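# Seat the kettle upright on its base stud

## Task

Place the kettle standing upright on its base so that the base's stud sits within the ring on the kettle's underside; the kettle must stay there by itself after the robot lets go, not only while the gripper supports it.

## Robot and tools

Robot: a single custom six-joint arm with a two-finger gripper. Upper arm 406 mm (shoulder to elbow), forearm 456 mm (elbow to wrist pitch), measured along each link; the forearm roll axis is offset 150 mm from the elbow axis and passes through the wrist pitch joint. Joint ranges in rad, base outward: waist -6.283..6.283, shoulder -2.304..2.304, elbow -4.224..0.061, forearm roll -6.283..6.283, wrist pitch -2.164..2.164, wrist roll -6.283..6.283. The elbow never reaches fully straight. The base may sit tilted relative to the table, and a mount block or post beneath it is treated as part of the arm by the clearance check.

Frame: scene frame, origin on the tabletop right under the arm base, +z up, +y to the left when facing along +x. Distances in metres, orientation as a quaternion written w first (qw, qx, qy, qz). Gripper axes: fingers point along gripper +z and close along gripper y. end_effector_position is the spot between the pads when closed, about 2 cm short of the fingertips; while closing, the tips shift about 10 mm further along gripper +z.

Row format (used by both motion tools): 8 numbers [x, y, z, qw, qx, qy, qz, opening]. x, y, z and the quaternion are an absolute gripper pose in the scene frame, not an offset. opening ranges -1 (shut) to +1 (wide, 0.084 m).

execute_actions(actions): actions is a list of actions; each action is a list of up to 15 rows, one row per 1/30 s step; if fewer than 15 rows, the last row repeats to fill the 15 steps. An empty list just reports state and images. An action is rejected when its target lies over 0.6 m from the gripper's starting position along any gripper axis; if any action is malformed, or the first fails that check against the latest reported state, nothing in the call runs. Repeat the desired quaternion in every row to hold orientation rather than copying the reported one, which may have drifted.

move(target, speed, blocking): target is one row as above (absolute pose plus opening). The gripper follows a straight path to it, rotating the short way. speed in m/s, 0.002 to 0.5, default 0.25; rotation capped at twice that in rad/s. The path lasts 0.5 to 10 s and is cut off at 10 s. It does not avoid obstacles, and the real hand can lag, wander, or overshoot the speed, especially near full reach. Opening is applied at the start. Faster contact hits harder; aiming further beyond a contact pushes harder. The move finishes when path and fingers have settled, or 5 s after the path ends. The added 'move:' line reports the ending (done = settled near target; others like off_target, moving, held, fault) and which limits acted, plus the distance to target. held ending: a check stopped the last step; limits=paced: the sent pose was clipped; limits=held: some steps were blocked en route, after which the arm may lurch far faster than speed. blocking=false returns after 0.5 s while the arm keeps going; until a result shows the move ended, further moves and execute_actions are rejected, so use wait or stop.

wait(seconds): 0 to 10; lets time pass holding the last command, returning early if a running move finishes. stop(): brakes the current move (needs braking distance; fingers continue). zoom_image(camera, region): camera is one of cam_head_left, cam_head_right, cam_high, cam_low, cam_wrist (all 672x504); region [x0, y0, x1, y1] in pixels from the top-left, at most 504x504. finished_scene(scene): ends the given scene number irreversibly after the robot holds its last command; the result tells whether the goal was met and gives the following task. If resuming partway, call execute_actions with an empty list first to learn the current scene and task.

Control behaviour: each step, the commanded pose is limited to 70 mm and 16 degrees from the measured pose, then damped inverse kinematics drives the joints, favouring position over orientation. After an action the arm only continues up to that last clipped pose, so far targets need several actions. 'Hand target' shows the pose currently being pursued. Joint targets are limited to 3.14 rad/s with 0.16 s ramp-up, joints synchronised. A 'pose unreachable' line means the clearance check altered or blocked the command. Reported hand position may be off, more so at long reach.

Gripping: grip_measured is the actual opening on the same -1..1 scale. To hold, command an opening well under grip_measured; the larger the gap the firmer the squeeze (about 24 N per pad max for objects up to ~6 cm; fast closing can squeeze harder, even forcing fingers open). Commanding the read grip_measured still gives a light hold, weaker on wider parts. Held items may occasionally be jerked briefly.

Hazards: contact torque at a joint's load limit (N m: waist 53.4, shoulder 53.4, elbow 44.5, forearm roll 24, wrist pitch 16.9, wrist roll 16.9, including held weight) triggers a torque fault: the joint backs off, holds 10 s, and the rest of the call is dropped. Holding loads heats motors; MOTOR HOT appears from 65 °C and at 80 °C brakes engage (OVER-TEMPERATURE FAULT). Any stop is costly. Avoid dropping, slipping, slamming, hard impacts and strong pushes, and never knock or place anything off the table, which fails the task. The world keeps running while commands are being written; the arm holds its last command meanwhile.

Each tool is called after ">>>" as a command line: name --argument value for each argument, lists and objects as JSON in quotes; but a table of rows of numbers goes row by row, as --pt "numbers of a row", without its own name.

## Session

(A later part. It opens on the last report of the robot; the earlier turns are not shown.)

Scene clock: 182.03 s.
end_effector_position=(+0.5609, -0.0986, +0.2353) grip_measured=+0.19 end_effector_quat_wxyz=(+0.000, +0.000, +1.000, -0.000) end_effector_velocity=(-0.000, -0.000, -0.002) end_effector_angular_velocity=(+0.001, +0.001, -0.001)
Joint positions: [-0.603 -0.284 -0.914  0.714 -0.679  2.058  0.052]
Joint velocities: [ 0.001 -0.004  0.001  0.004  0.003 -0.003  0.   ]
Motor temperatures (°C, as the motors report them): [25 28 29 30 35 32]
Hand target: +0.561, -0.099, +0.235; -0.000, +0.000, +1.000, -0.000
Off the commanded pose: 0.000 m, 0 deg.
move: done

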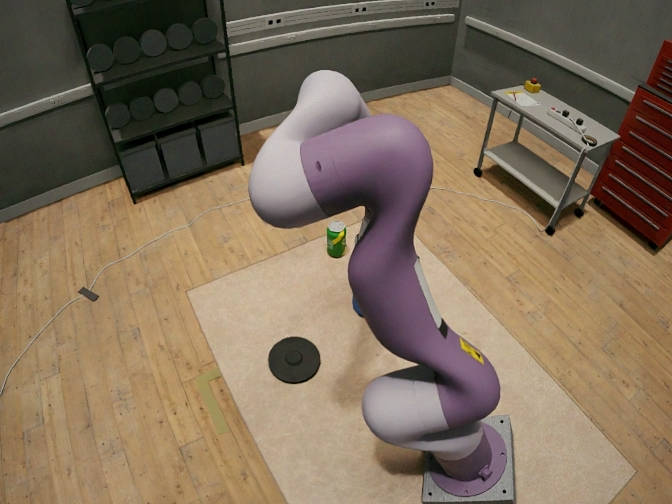

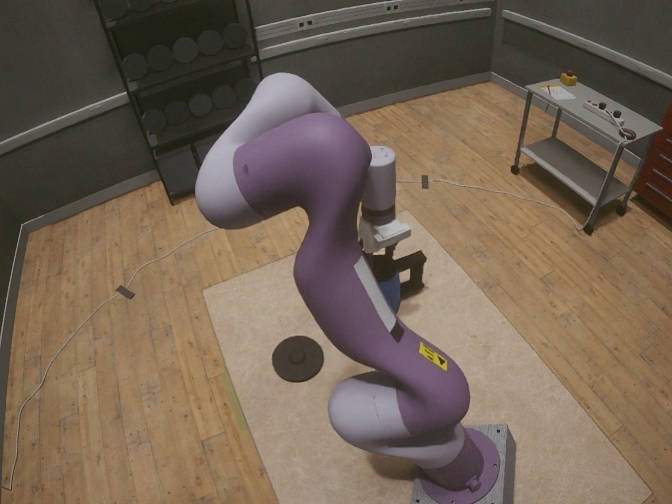

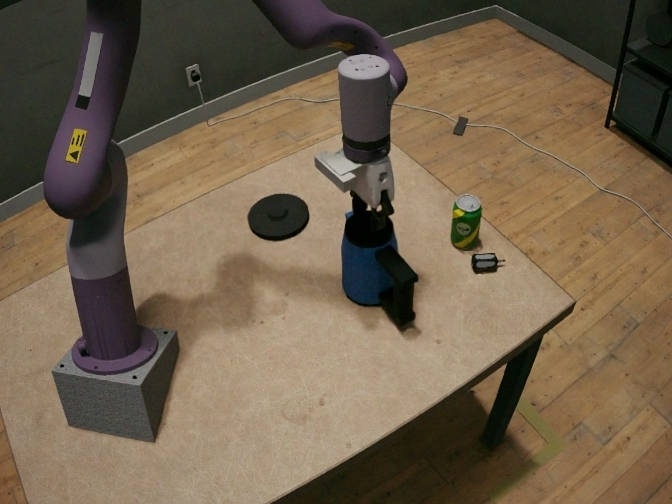

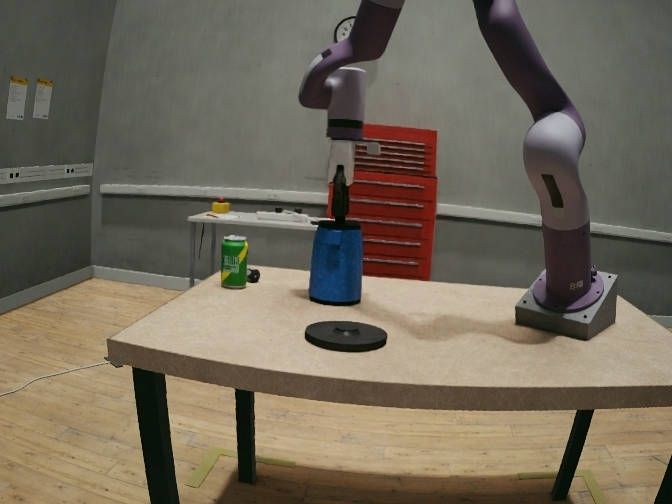

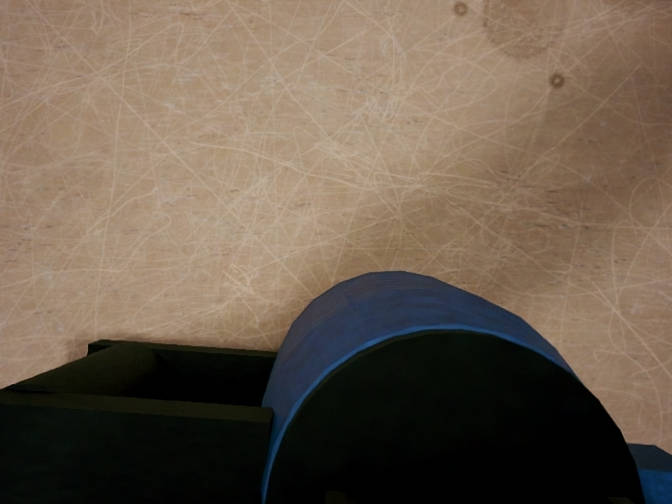

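>>> move --target '[0.5607, -0.0984, 0.2225, 0, 0, 1, 0, 0.0]' --speed 0.04

>>> zoom_image --camera "cam_low" --region '[260, 130, 420, 250]'

>>> zoom_image --camera "cam_high" --region '[300, 150, 440, 270]'

Scene clock: 190.57 s.
end_effector_position=(+0.5608, -0.0984, +0.2226) grip_measured=-0.01 end_effector_quat_wxyz=(+0.000, +0.000, +1.000, -0.000) end_effector_velocity=(+0.001, -0.000, -0.001) end_effector_angular_velocity=(-0.001, -0.001, +0.001)
Joint positions: [-0.593 -0.304 -0.91   0.737 -0.658  2.04   0.044]
Joint velocities: [ 0.001 -0.002 -0.     0.003  0.003 -0.003  0.   ]
Motor temperatures (°C, as the motors report them): [25 29 29 30 35 32]
Hand target: +0.561, -0.098, +0.222; -0.000, +0.000, +1.000, -0.000
Off the commanded pose: 0.000 m, 0 deg.
move: done

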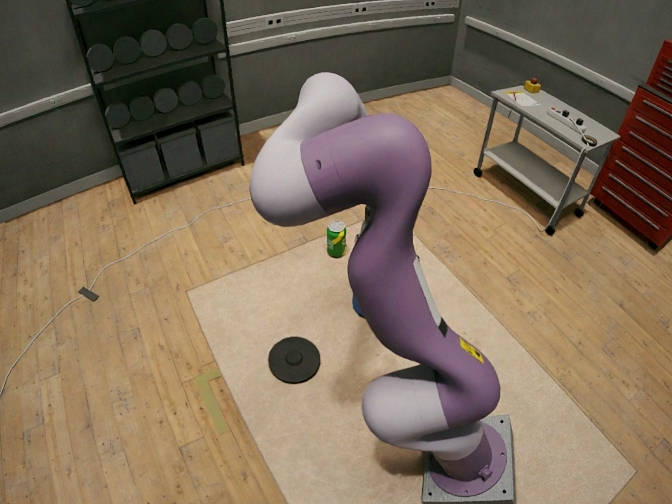

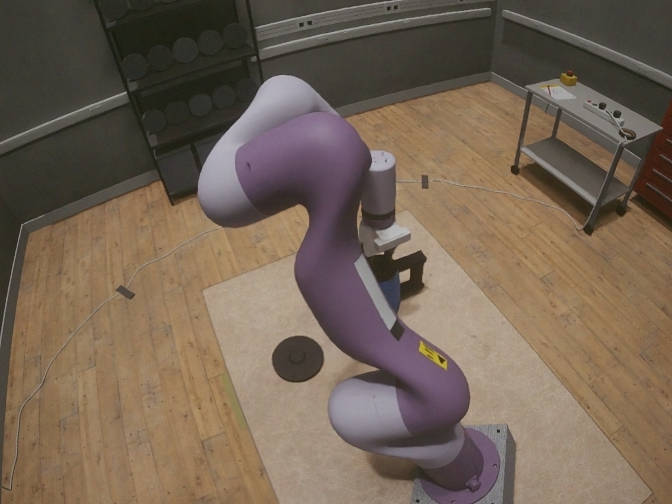

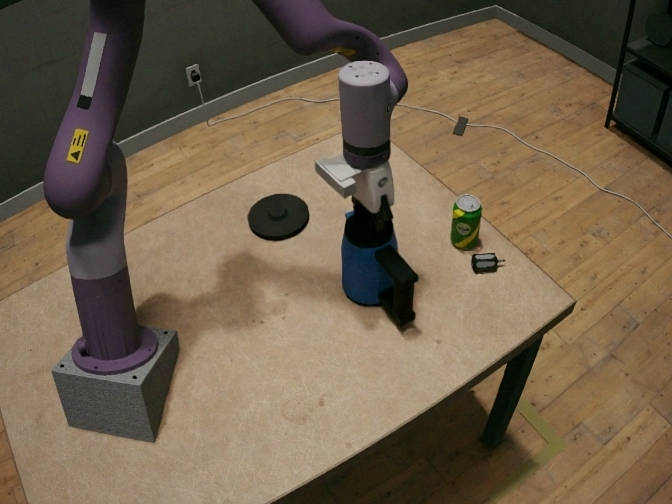

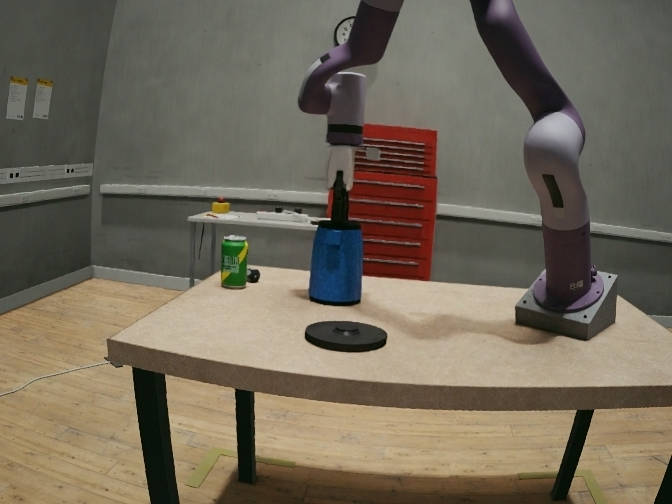

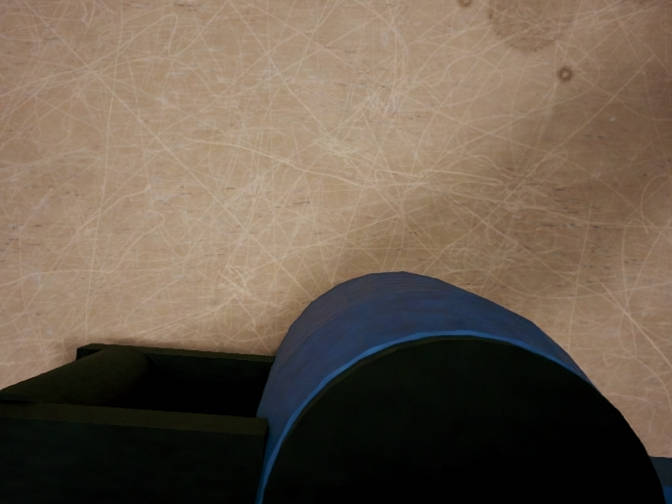

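Region (260, 130, 420, 250) of cam_low's 672x504 image, scaled by 3.150, with more detail than that image has; it fills the top 378 rows of this view, and the rest is white.

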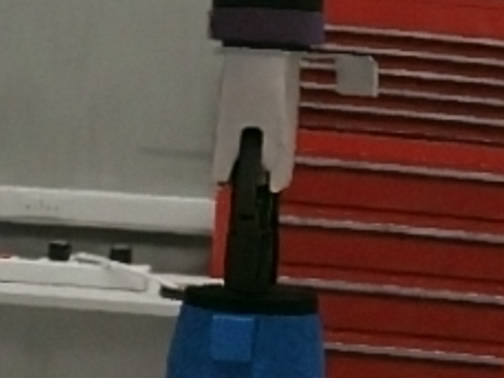

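Region (300, 150, 440, 270) of cam_high's 672x504 image, scaled by 3.600, with more detail than that image has; it fills the top 432 rows of this view, and the rest is white.

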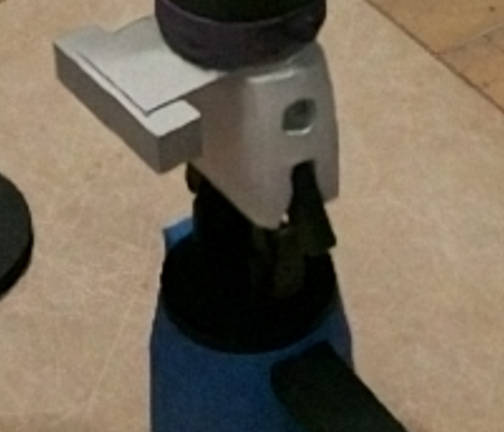

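>>> move --target '[0.5607, -0.0984, 0.2185, 0, 0, 1, 0, -0.2]' --speed 0.01

Scene clock: 195.20 s.
end_effector_position=(+0.5614, -0.0985, +0.2198) grip_measured=-0.21 end_effector_quat_wxyz=(+0.001, -0.000, +1.000, -0.000) end_effector_velocity=(+0.000, +0.000, -0.001) end_effector_angular_velocity=(+0.001, -0.000, +0.000)
Joint positions: [-0.591 -0.309 -0.91   0.744 -0.652  2.034  0.035]
Joint velocities: [ 0.001 -0.002  0.     0.003  0.001 -0.002  0.   ]
Motor temperatures (°C, as the motors report them): [25 29 29 30 35 32]
Hand target: +0.561, -0.098, +0.218; -0.000, +0.000, +1.000, -0.000
Off the commanded pose: 0.001 m, 0 deg.
move: done

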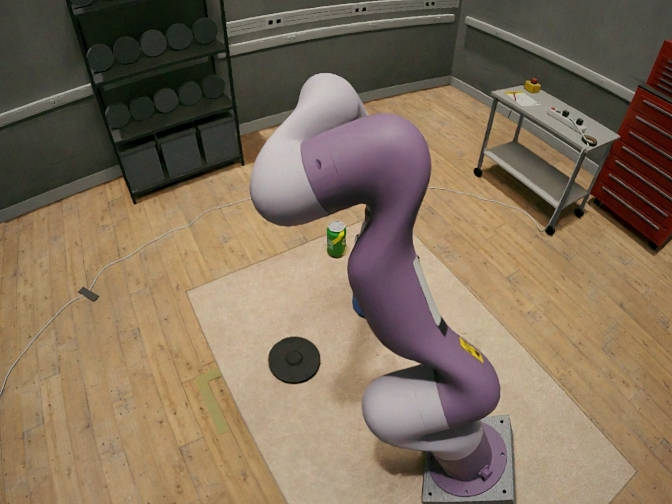

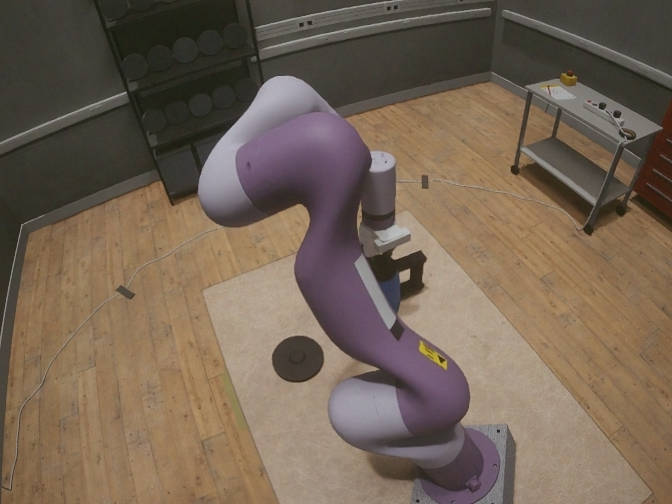

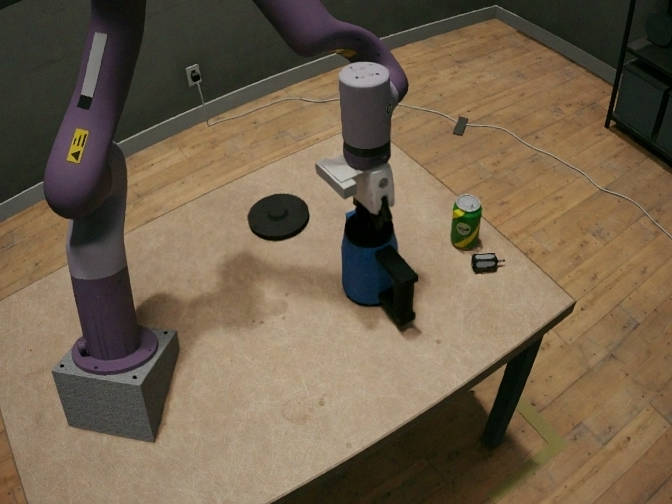

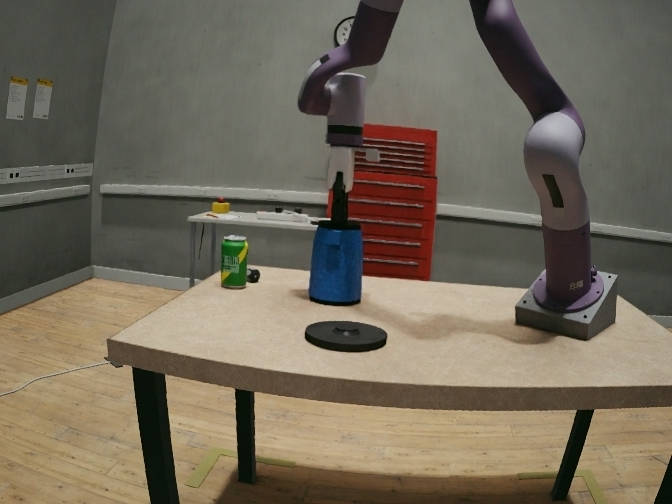

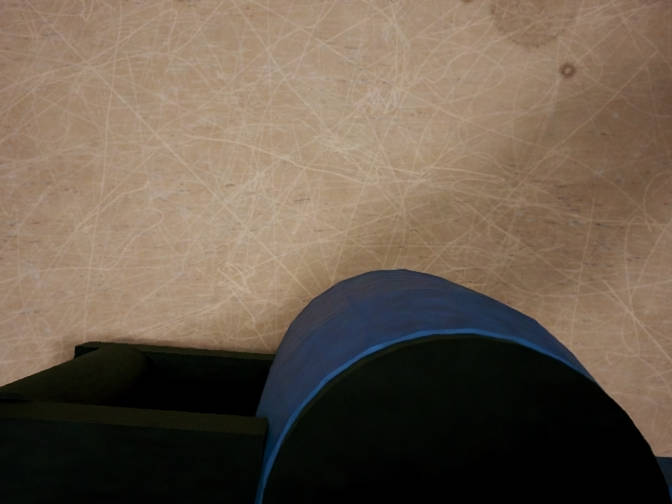

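Contact at about z=0.220. Back off slightly and close.

>>> move --target '[0.5607, -0.0984, 0.2212, 0, 0, 1, 0, -1]' --speed 0.01

Scene clock: 198.30 s.
end_effector_position=(+0.5601, -0.0982, +0.2205) grip_measured=-0.47 end_effector_quat_wxyz=(-0.001, +0.000, +1.000, +0.000) end_effector_velocity=(-0.001, +0.001, +0.000) end_effector_angular_velocity=(+0.002, +0.003, +0.000)
Joint positions: [-0.592 -0.307 -0.909  0.739 -0.655  2.037  0.023]
Joint velocities: [-0.     0.001  0.001 -0.002 -0.003  0.001 -0.   ]
Motor temperatures (°C, as the motors report them): [25 29 29 30 35 32]
Hand target: +0.561, -0.098, +0.221; +0.000, -0.000, +1.000, +0.000
Off the commanded pose: 0.001 m, 0 deg.
move: done

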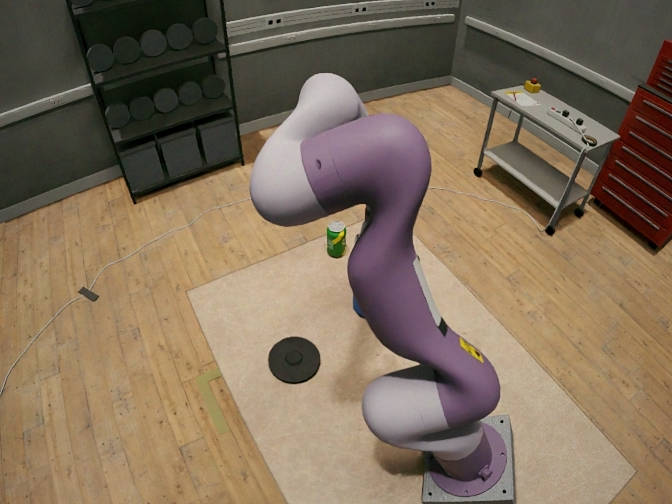

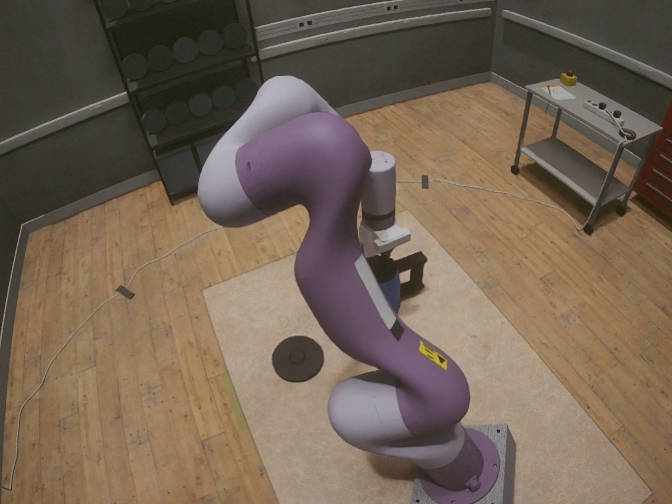

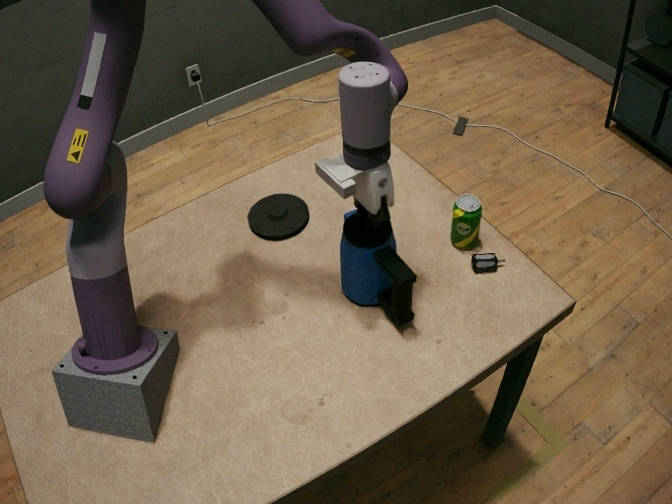

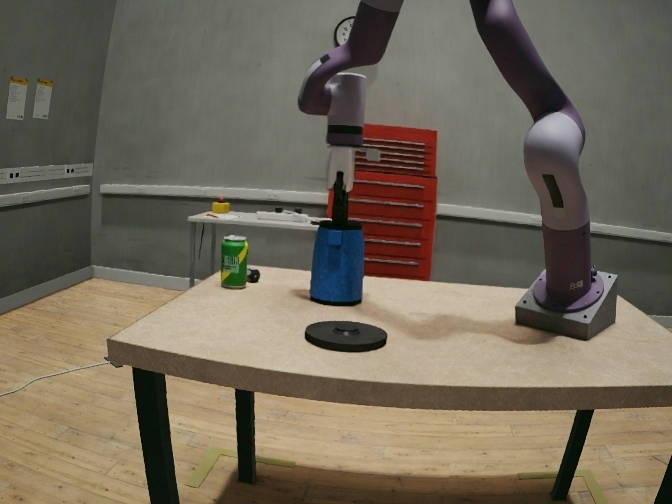

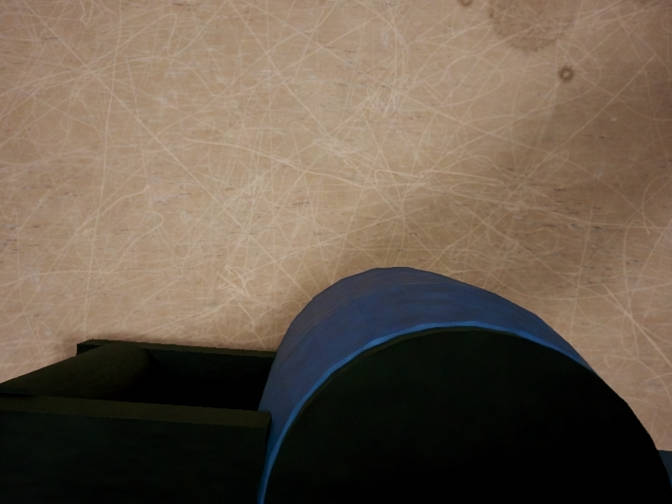

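>>> move --target '[0.5607, -0.0984, 0.275, 0, 0, 1, 0, -1]' --speed 0.05

>>> zoom_image --camera "cam_low" --region '[240, 130, 440, 360]'

Scene clock: 206.53 s.
end_effector_position=(+0.5605, -0.0982, +0.2748) grip_measured=-0.47 end_effector_quat_wxyz=(-0.000, -0.000, +1.000, +0.000) end_effector_velocity=(+0.000, -0.000, +0.002) end_effector_angular_velocity=(-0.000, -0.000, +0.000)
Joint positions: [-0.636 -0.226 -0.931  0.652 -0.751  2.106  0.023]
Joint velocities: [-0.001  0.002 -0.001 -0.002 -0.003  0.001  0.   ]
Motor temperatures (°C, as the motors report them): [25 29 29 30 35 32]
Hand target: +0.561, -0.098, +0.275; +0.000, -0.000, +1.000, +0.000
Off the commanded pose: 0.000 m, 0 deg.
move: done

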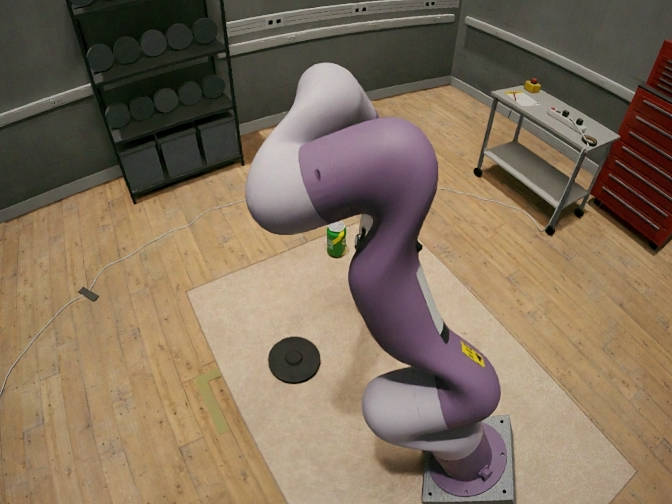

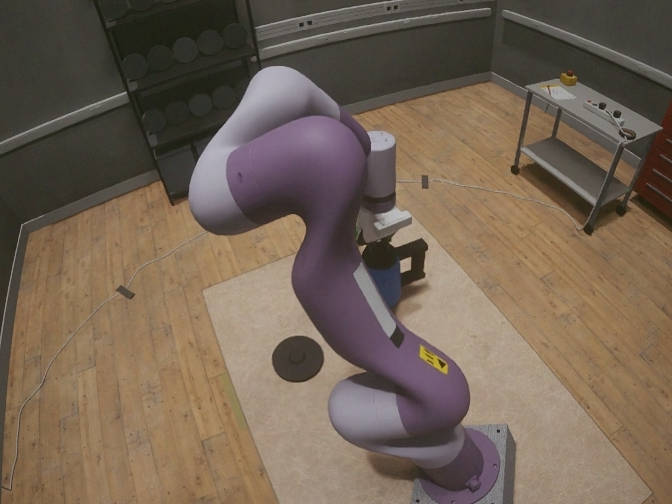

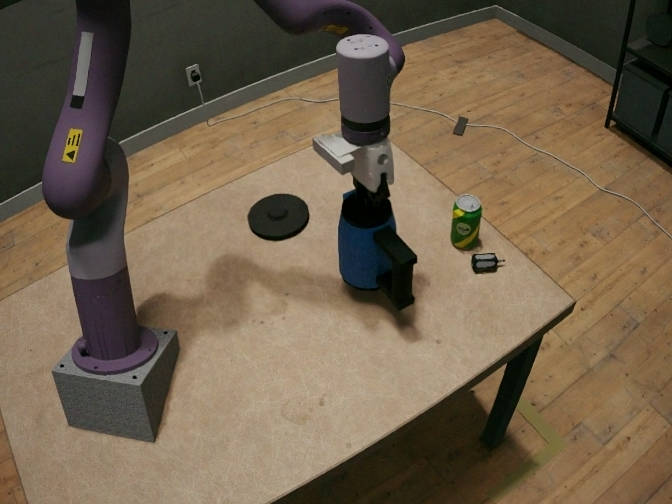

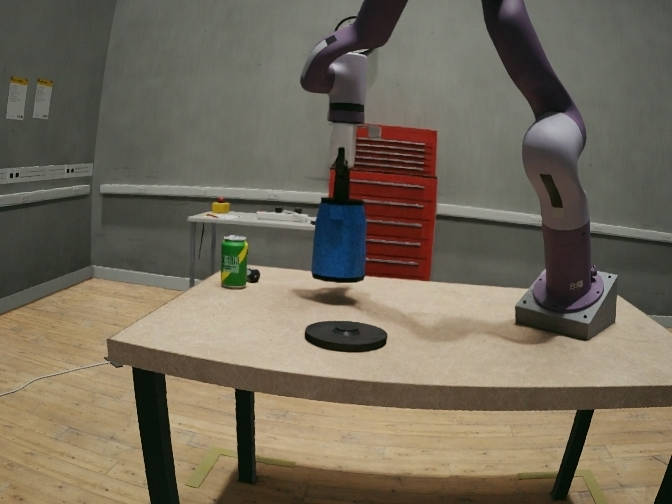

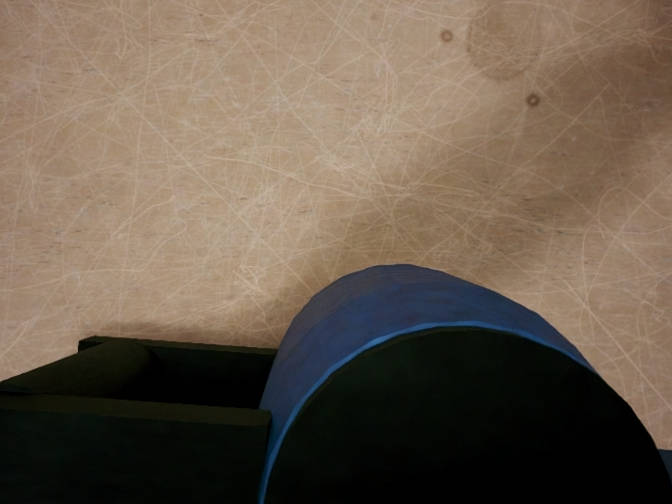

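Region (240, 130, 440, 360) of cam_low's 672x504 image, scaled by 2.191, with more detail than that image has; it fills the left 438 columns of this view, and the rest is white.

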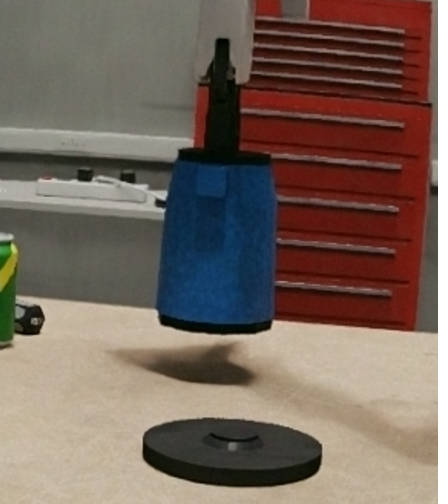

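>>> move --target '[0.5035, 0.2047, 0.275, 0, 0, 1, 0, -1]' --speed 0.15

>>> zoom_image --camera "cam_low" --region '[250, 150, 450, 370]'

>>> zoom_image --camera "cam_high" --region '[200, 100, 360, 260]'

Scene clock: 213.73 s.
end_effector_position=(+0.5040, +0.2056, +0.2746) grip_measured=-0.47 end_effector_quat_wxyz=(-0.000, +0.000, +1.000, +0.002) end_effector_velocity=(-0.000, +0.003, -0.000) end_effector_angular_velocity=(-0.001, +0.000, -0.001)
Joint positions: [-0.009  0.215 -0.679  0.522 -0.651  2.847  0.023]
Joint velocities: [ 0.008  0.001 -0.001 -0.005  0.001  0.012  0.   ]
Motor temperatures (°C, as the motors report them): [25 29 29 30 35 32]
Hand target: +0.504, +0.206, +0.275; -0.000, +0.000, +1.000, +0.002
Off the commanded pose: 0.001 m, 0 deg.
move: done

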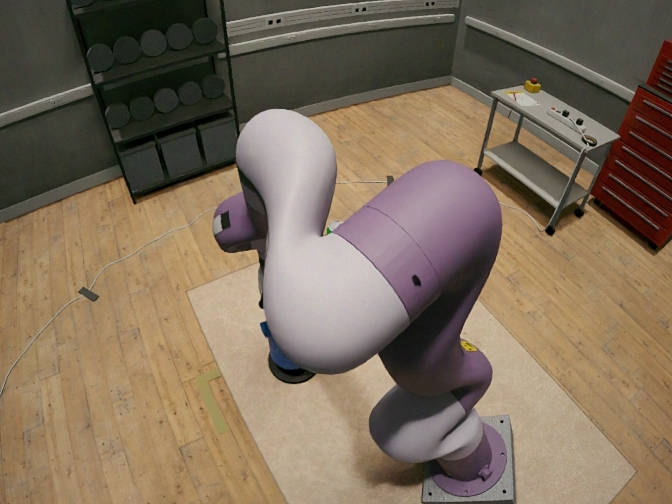

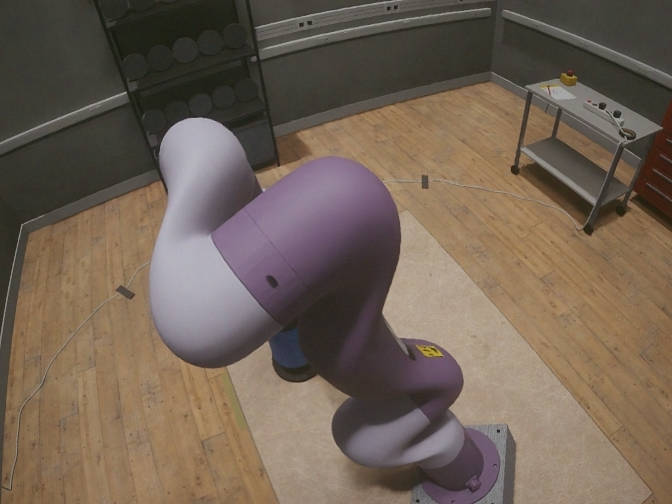

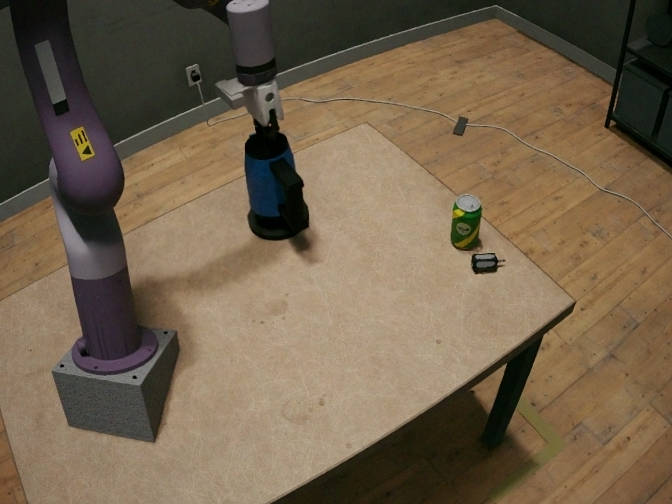

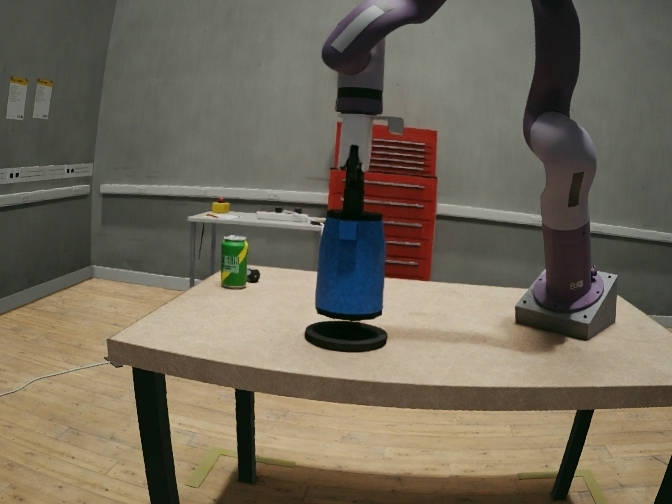

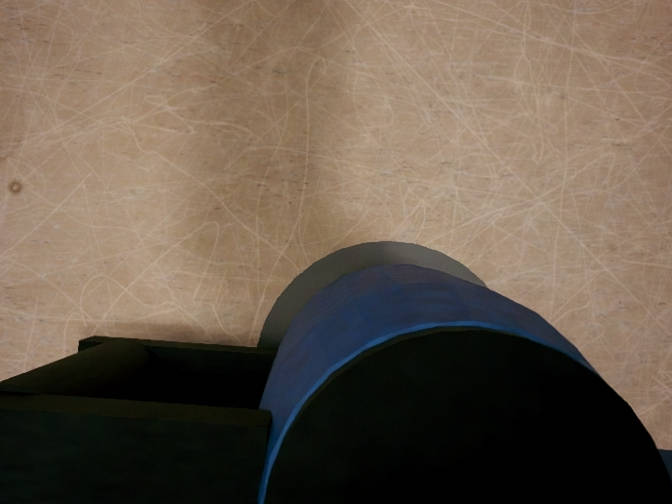

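Region (250, 150, 450, 370) of cam_low's 672x504 image, scaled by 2.291, with more detail than that image has; it fills the left 458 columns of this view, and the rest is white.

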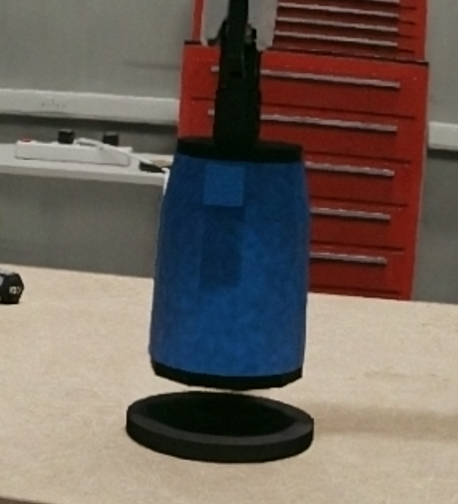

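Region (200, 100, 360, 260) of cam_high's 672x504 image, scaled by 3.150, with more detail than that image has.

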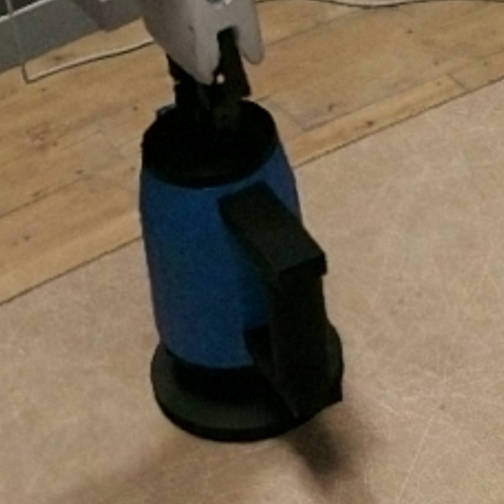

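>>> move --target '[0.5045, 0.2047, 0.256, 0, 0, 1, 0, -1]' --speed 0.04

>>> zoom_image --camera "cam_low" --region '[280, 260, 420, 365]'

>>> zoom_image --camera "cam_wrist" --region '[220, 200, 620, 400]'

Scene clock: 227.20 s.
end_effector_position=(+0.5046, +0.2047, +0.2562) grip_measured=-0.47 end_effector_quat_wxyz=(+0.000, +0.000, +1.000, -0.000) end_effector_velocity=(+0.001, -0.000, -0.001) end_effector_angular_velocity=(+0.000, -0.001, -0.001)
Joint positions: [ 0.005  0.181 -0.67   0.544 -0.606  2.829  0.023]
Joint velocities: [ 0.    -0.003  0.     0.003  0.004 -0.003 -0.   ]
Motor temperatures (°C, as the motors report them): [25 29 29 30 35 32]
Hand target: +0.505, +0.205, +0.256; -0.000, +0.000, +1.000, -0.000
Off the commanded pose: 0.000 m, 0 deg.
move: done

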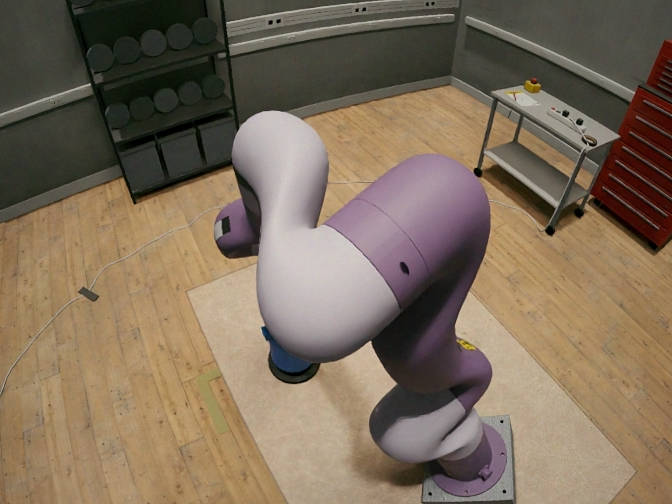

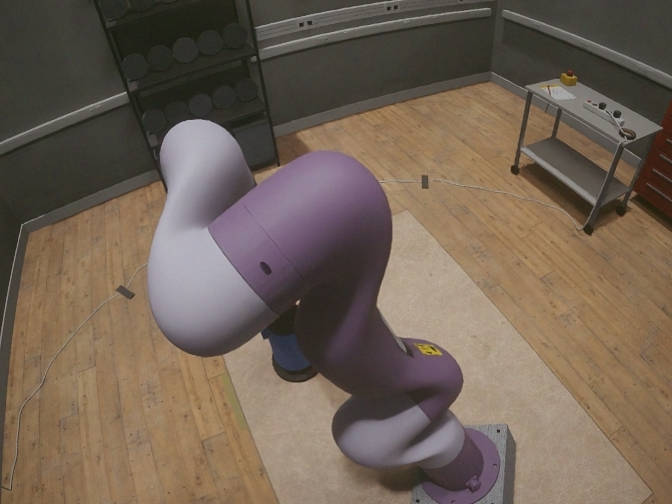

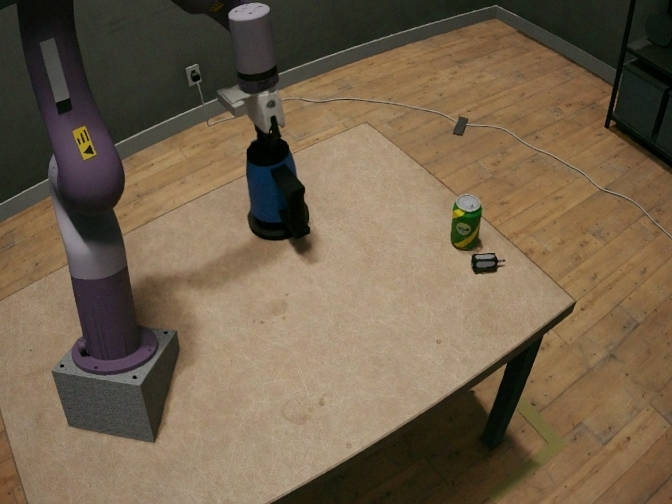

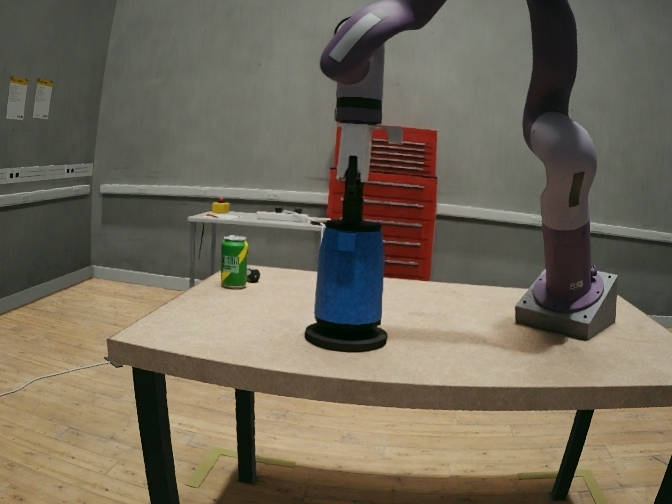

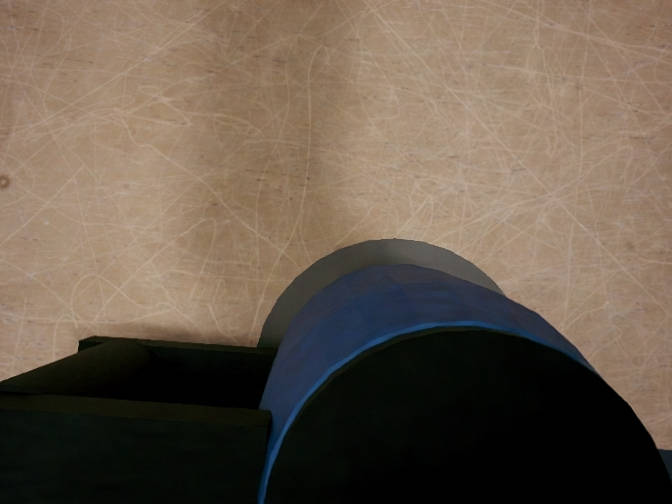

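Region (280, 260, 420, 365) of cam_low's 672x504 image, scaled by 3.600, with more detail than that image has; it fills the top 378 rows of this view, and the rest is white.

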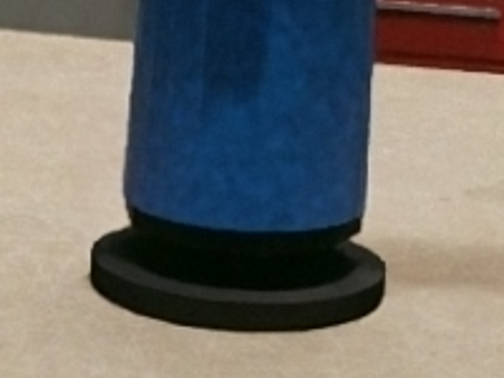

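Region (220, 200, 620, 400) of cam_wrist's 672x504 image, scaled by 1.260, with more detail than that image has.

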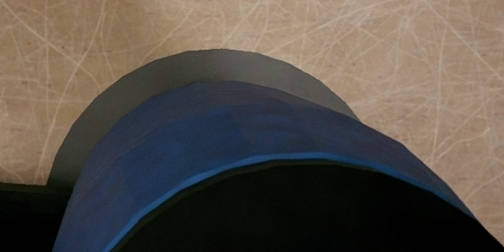

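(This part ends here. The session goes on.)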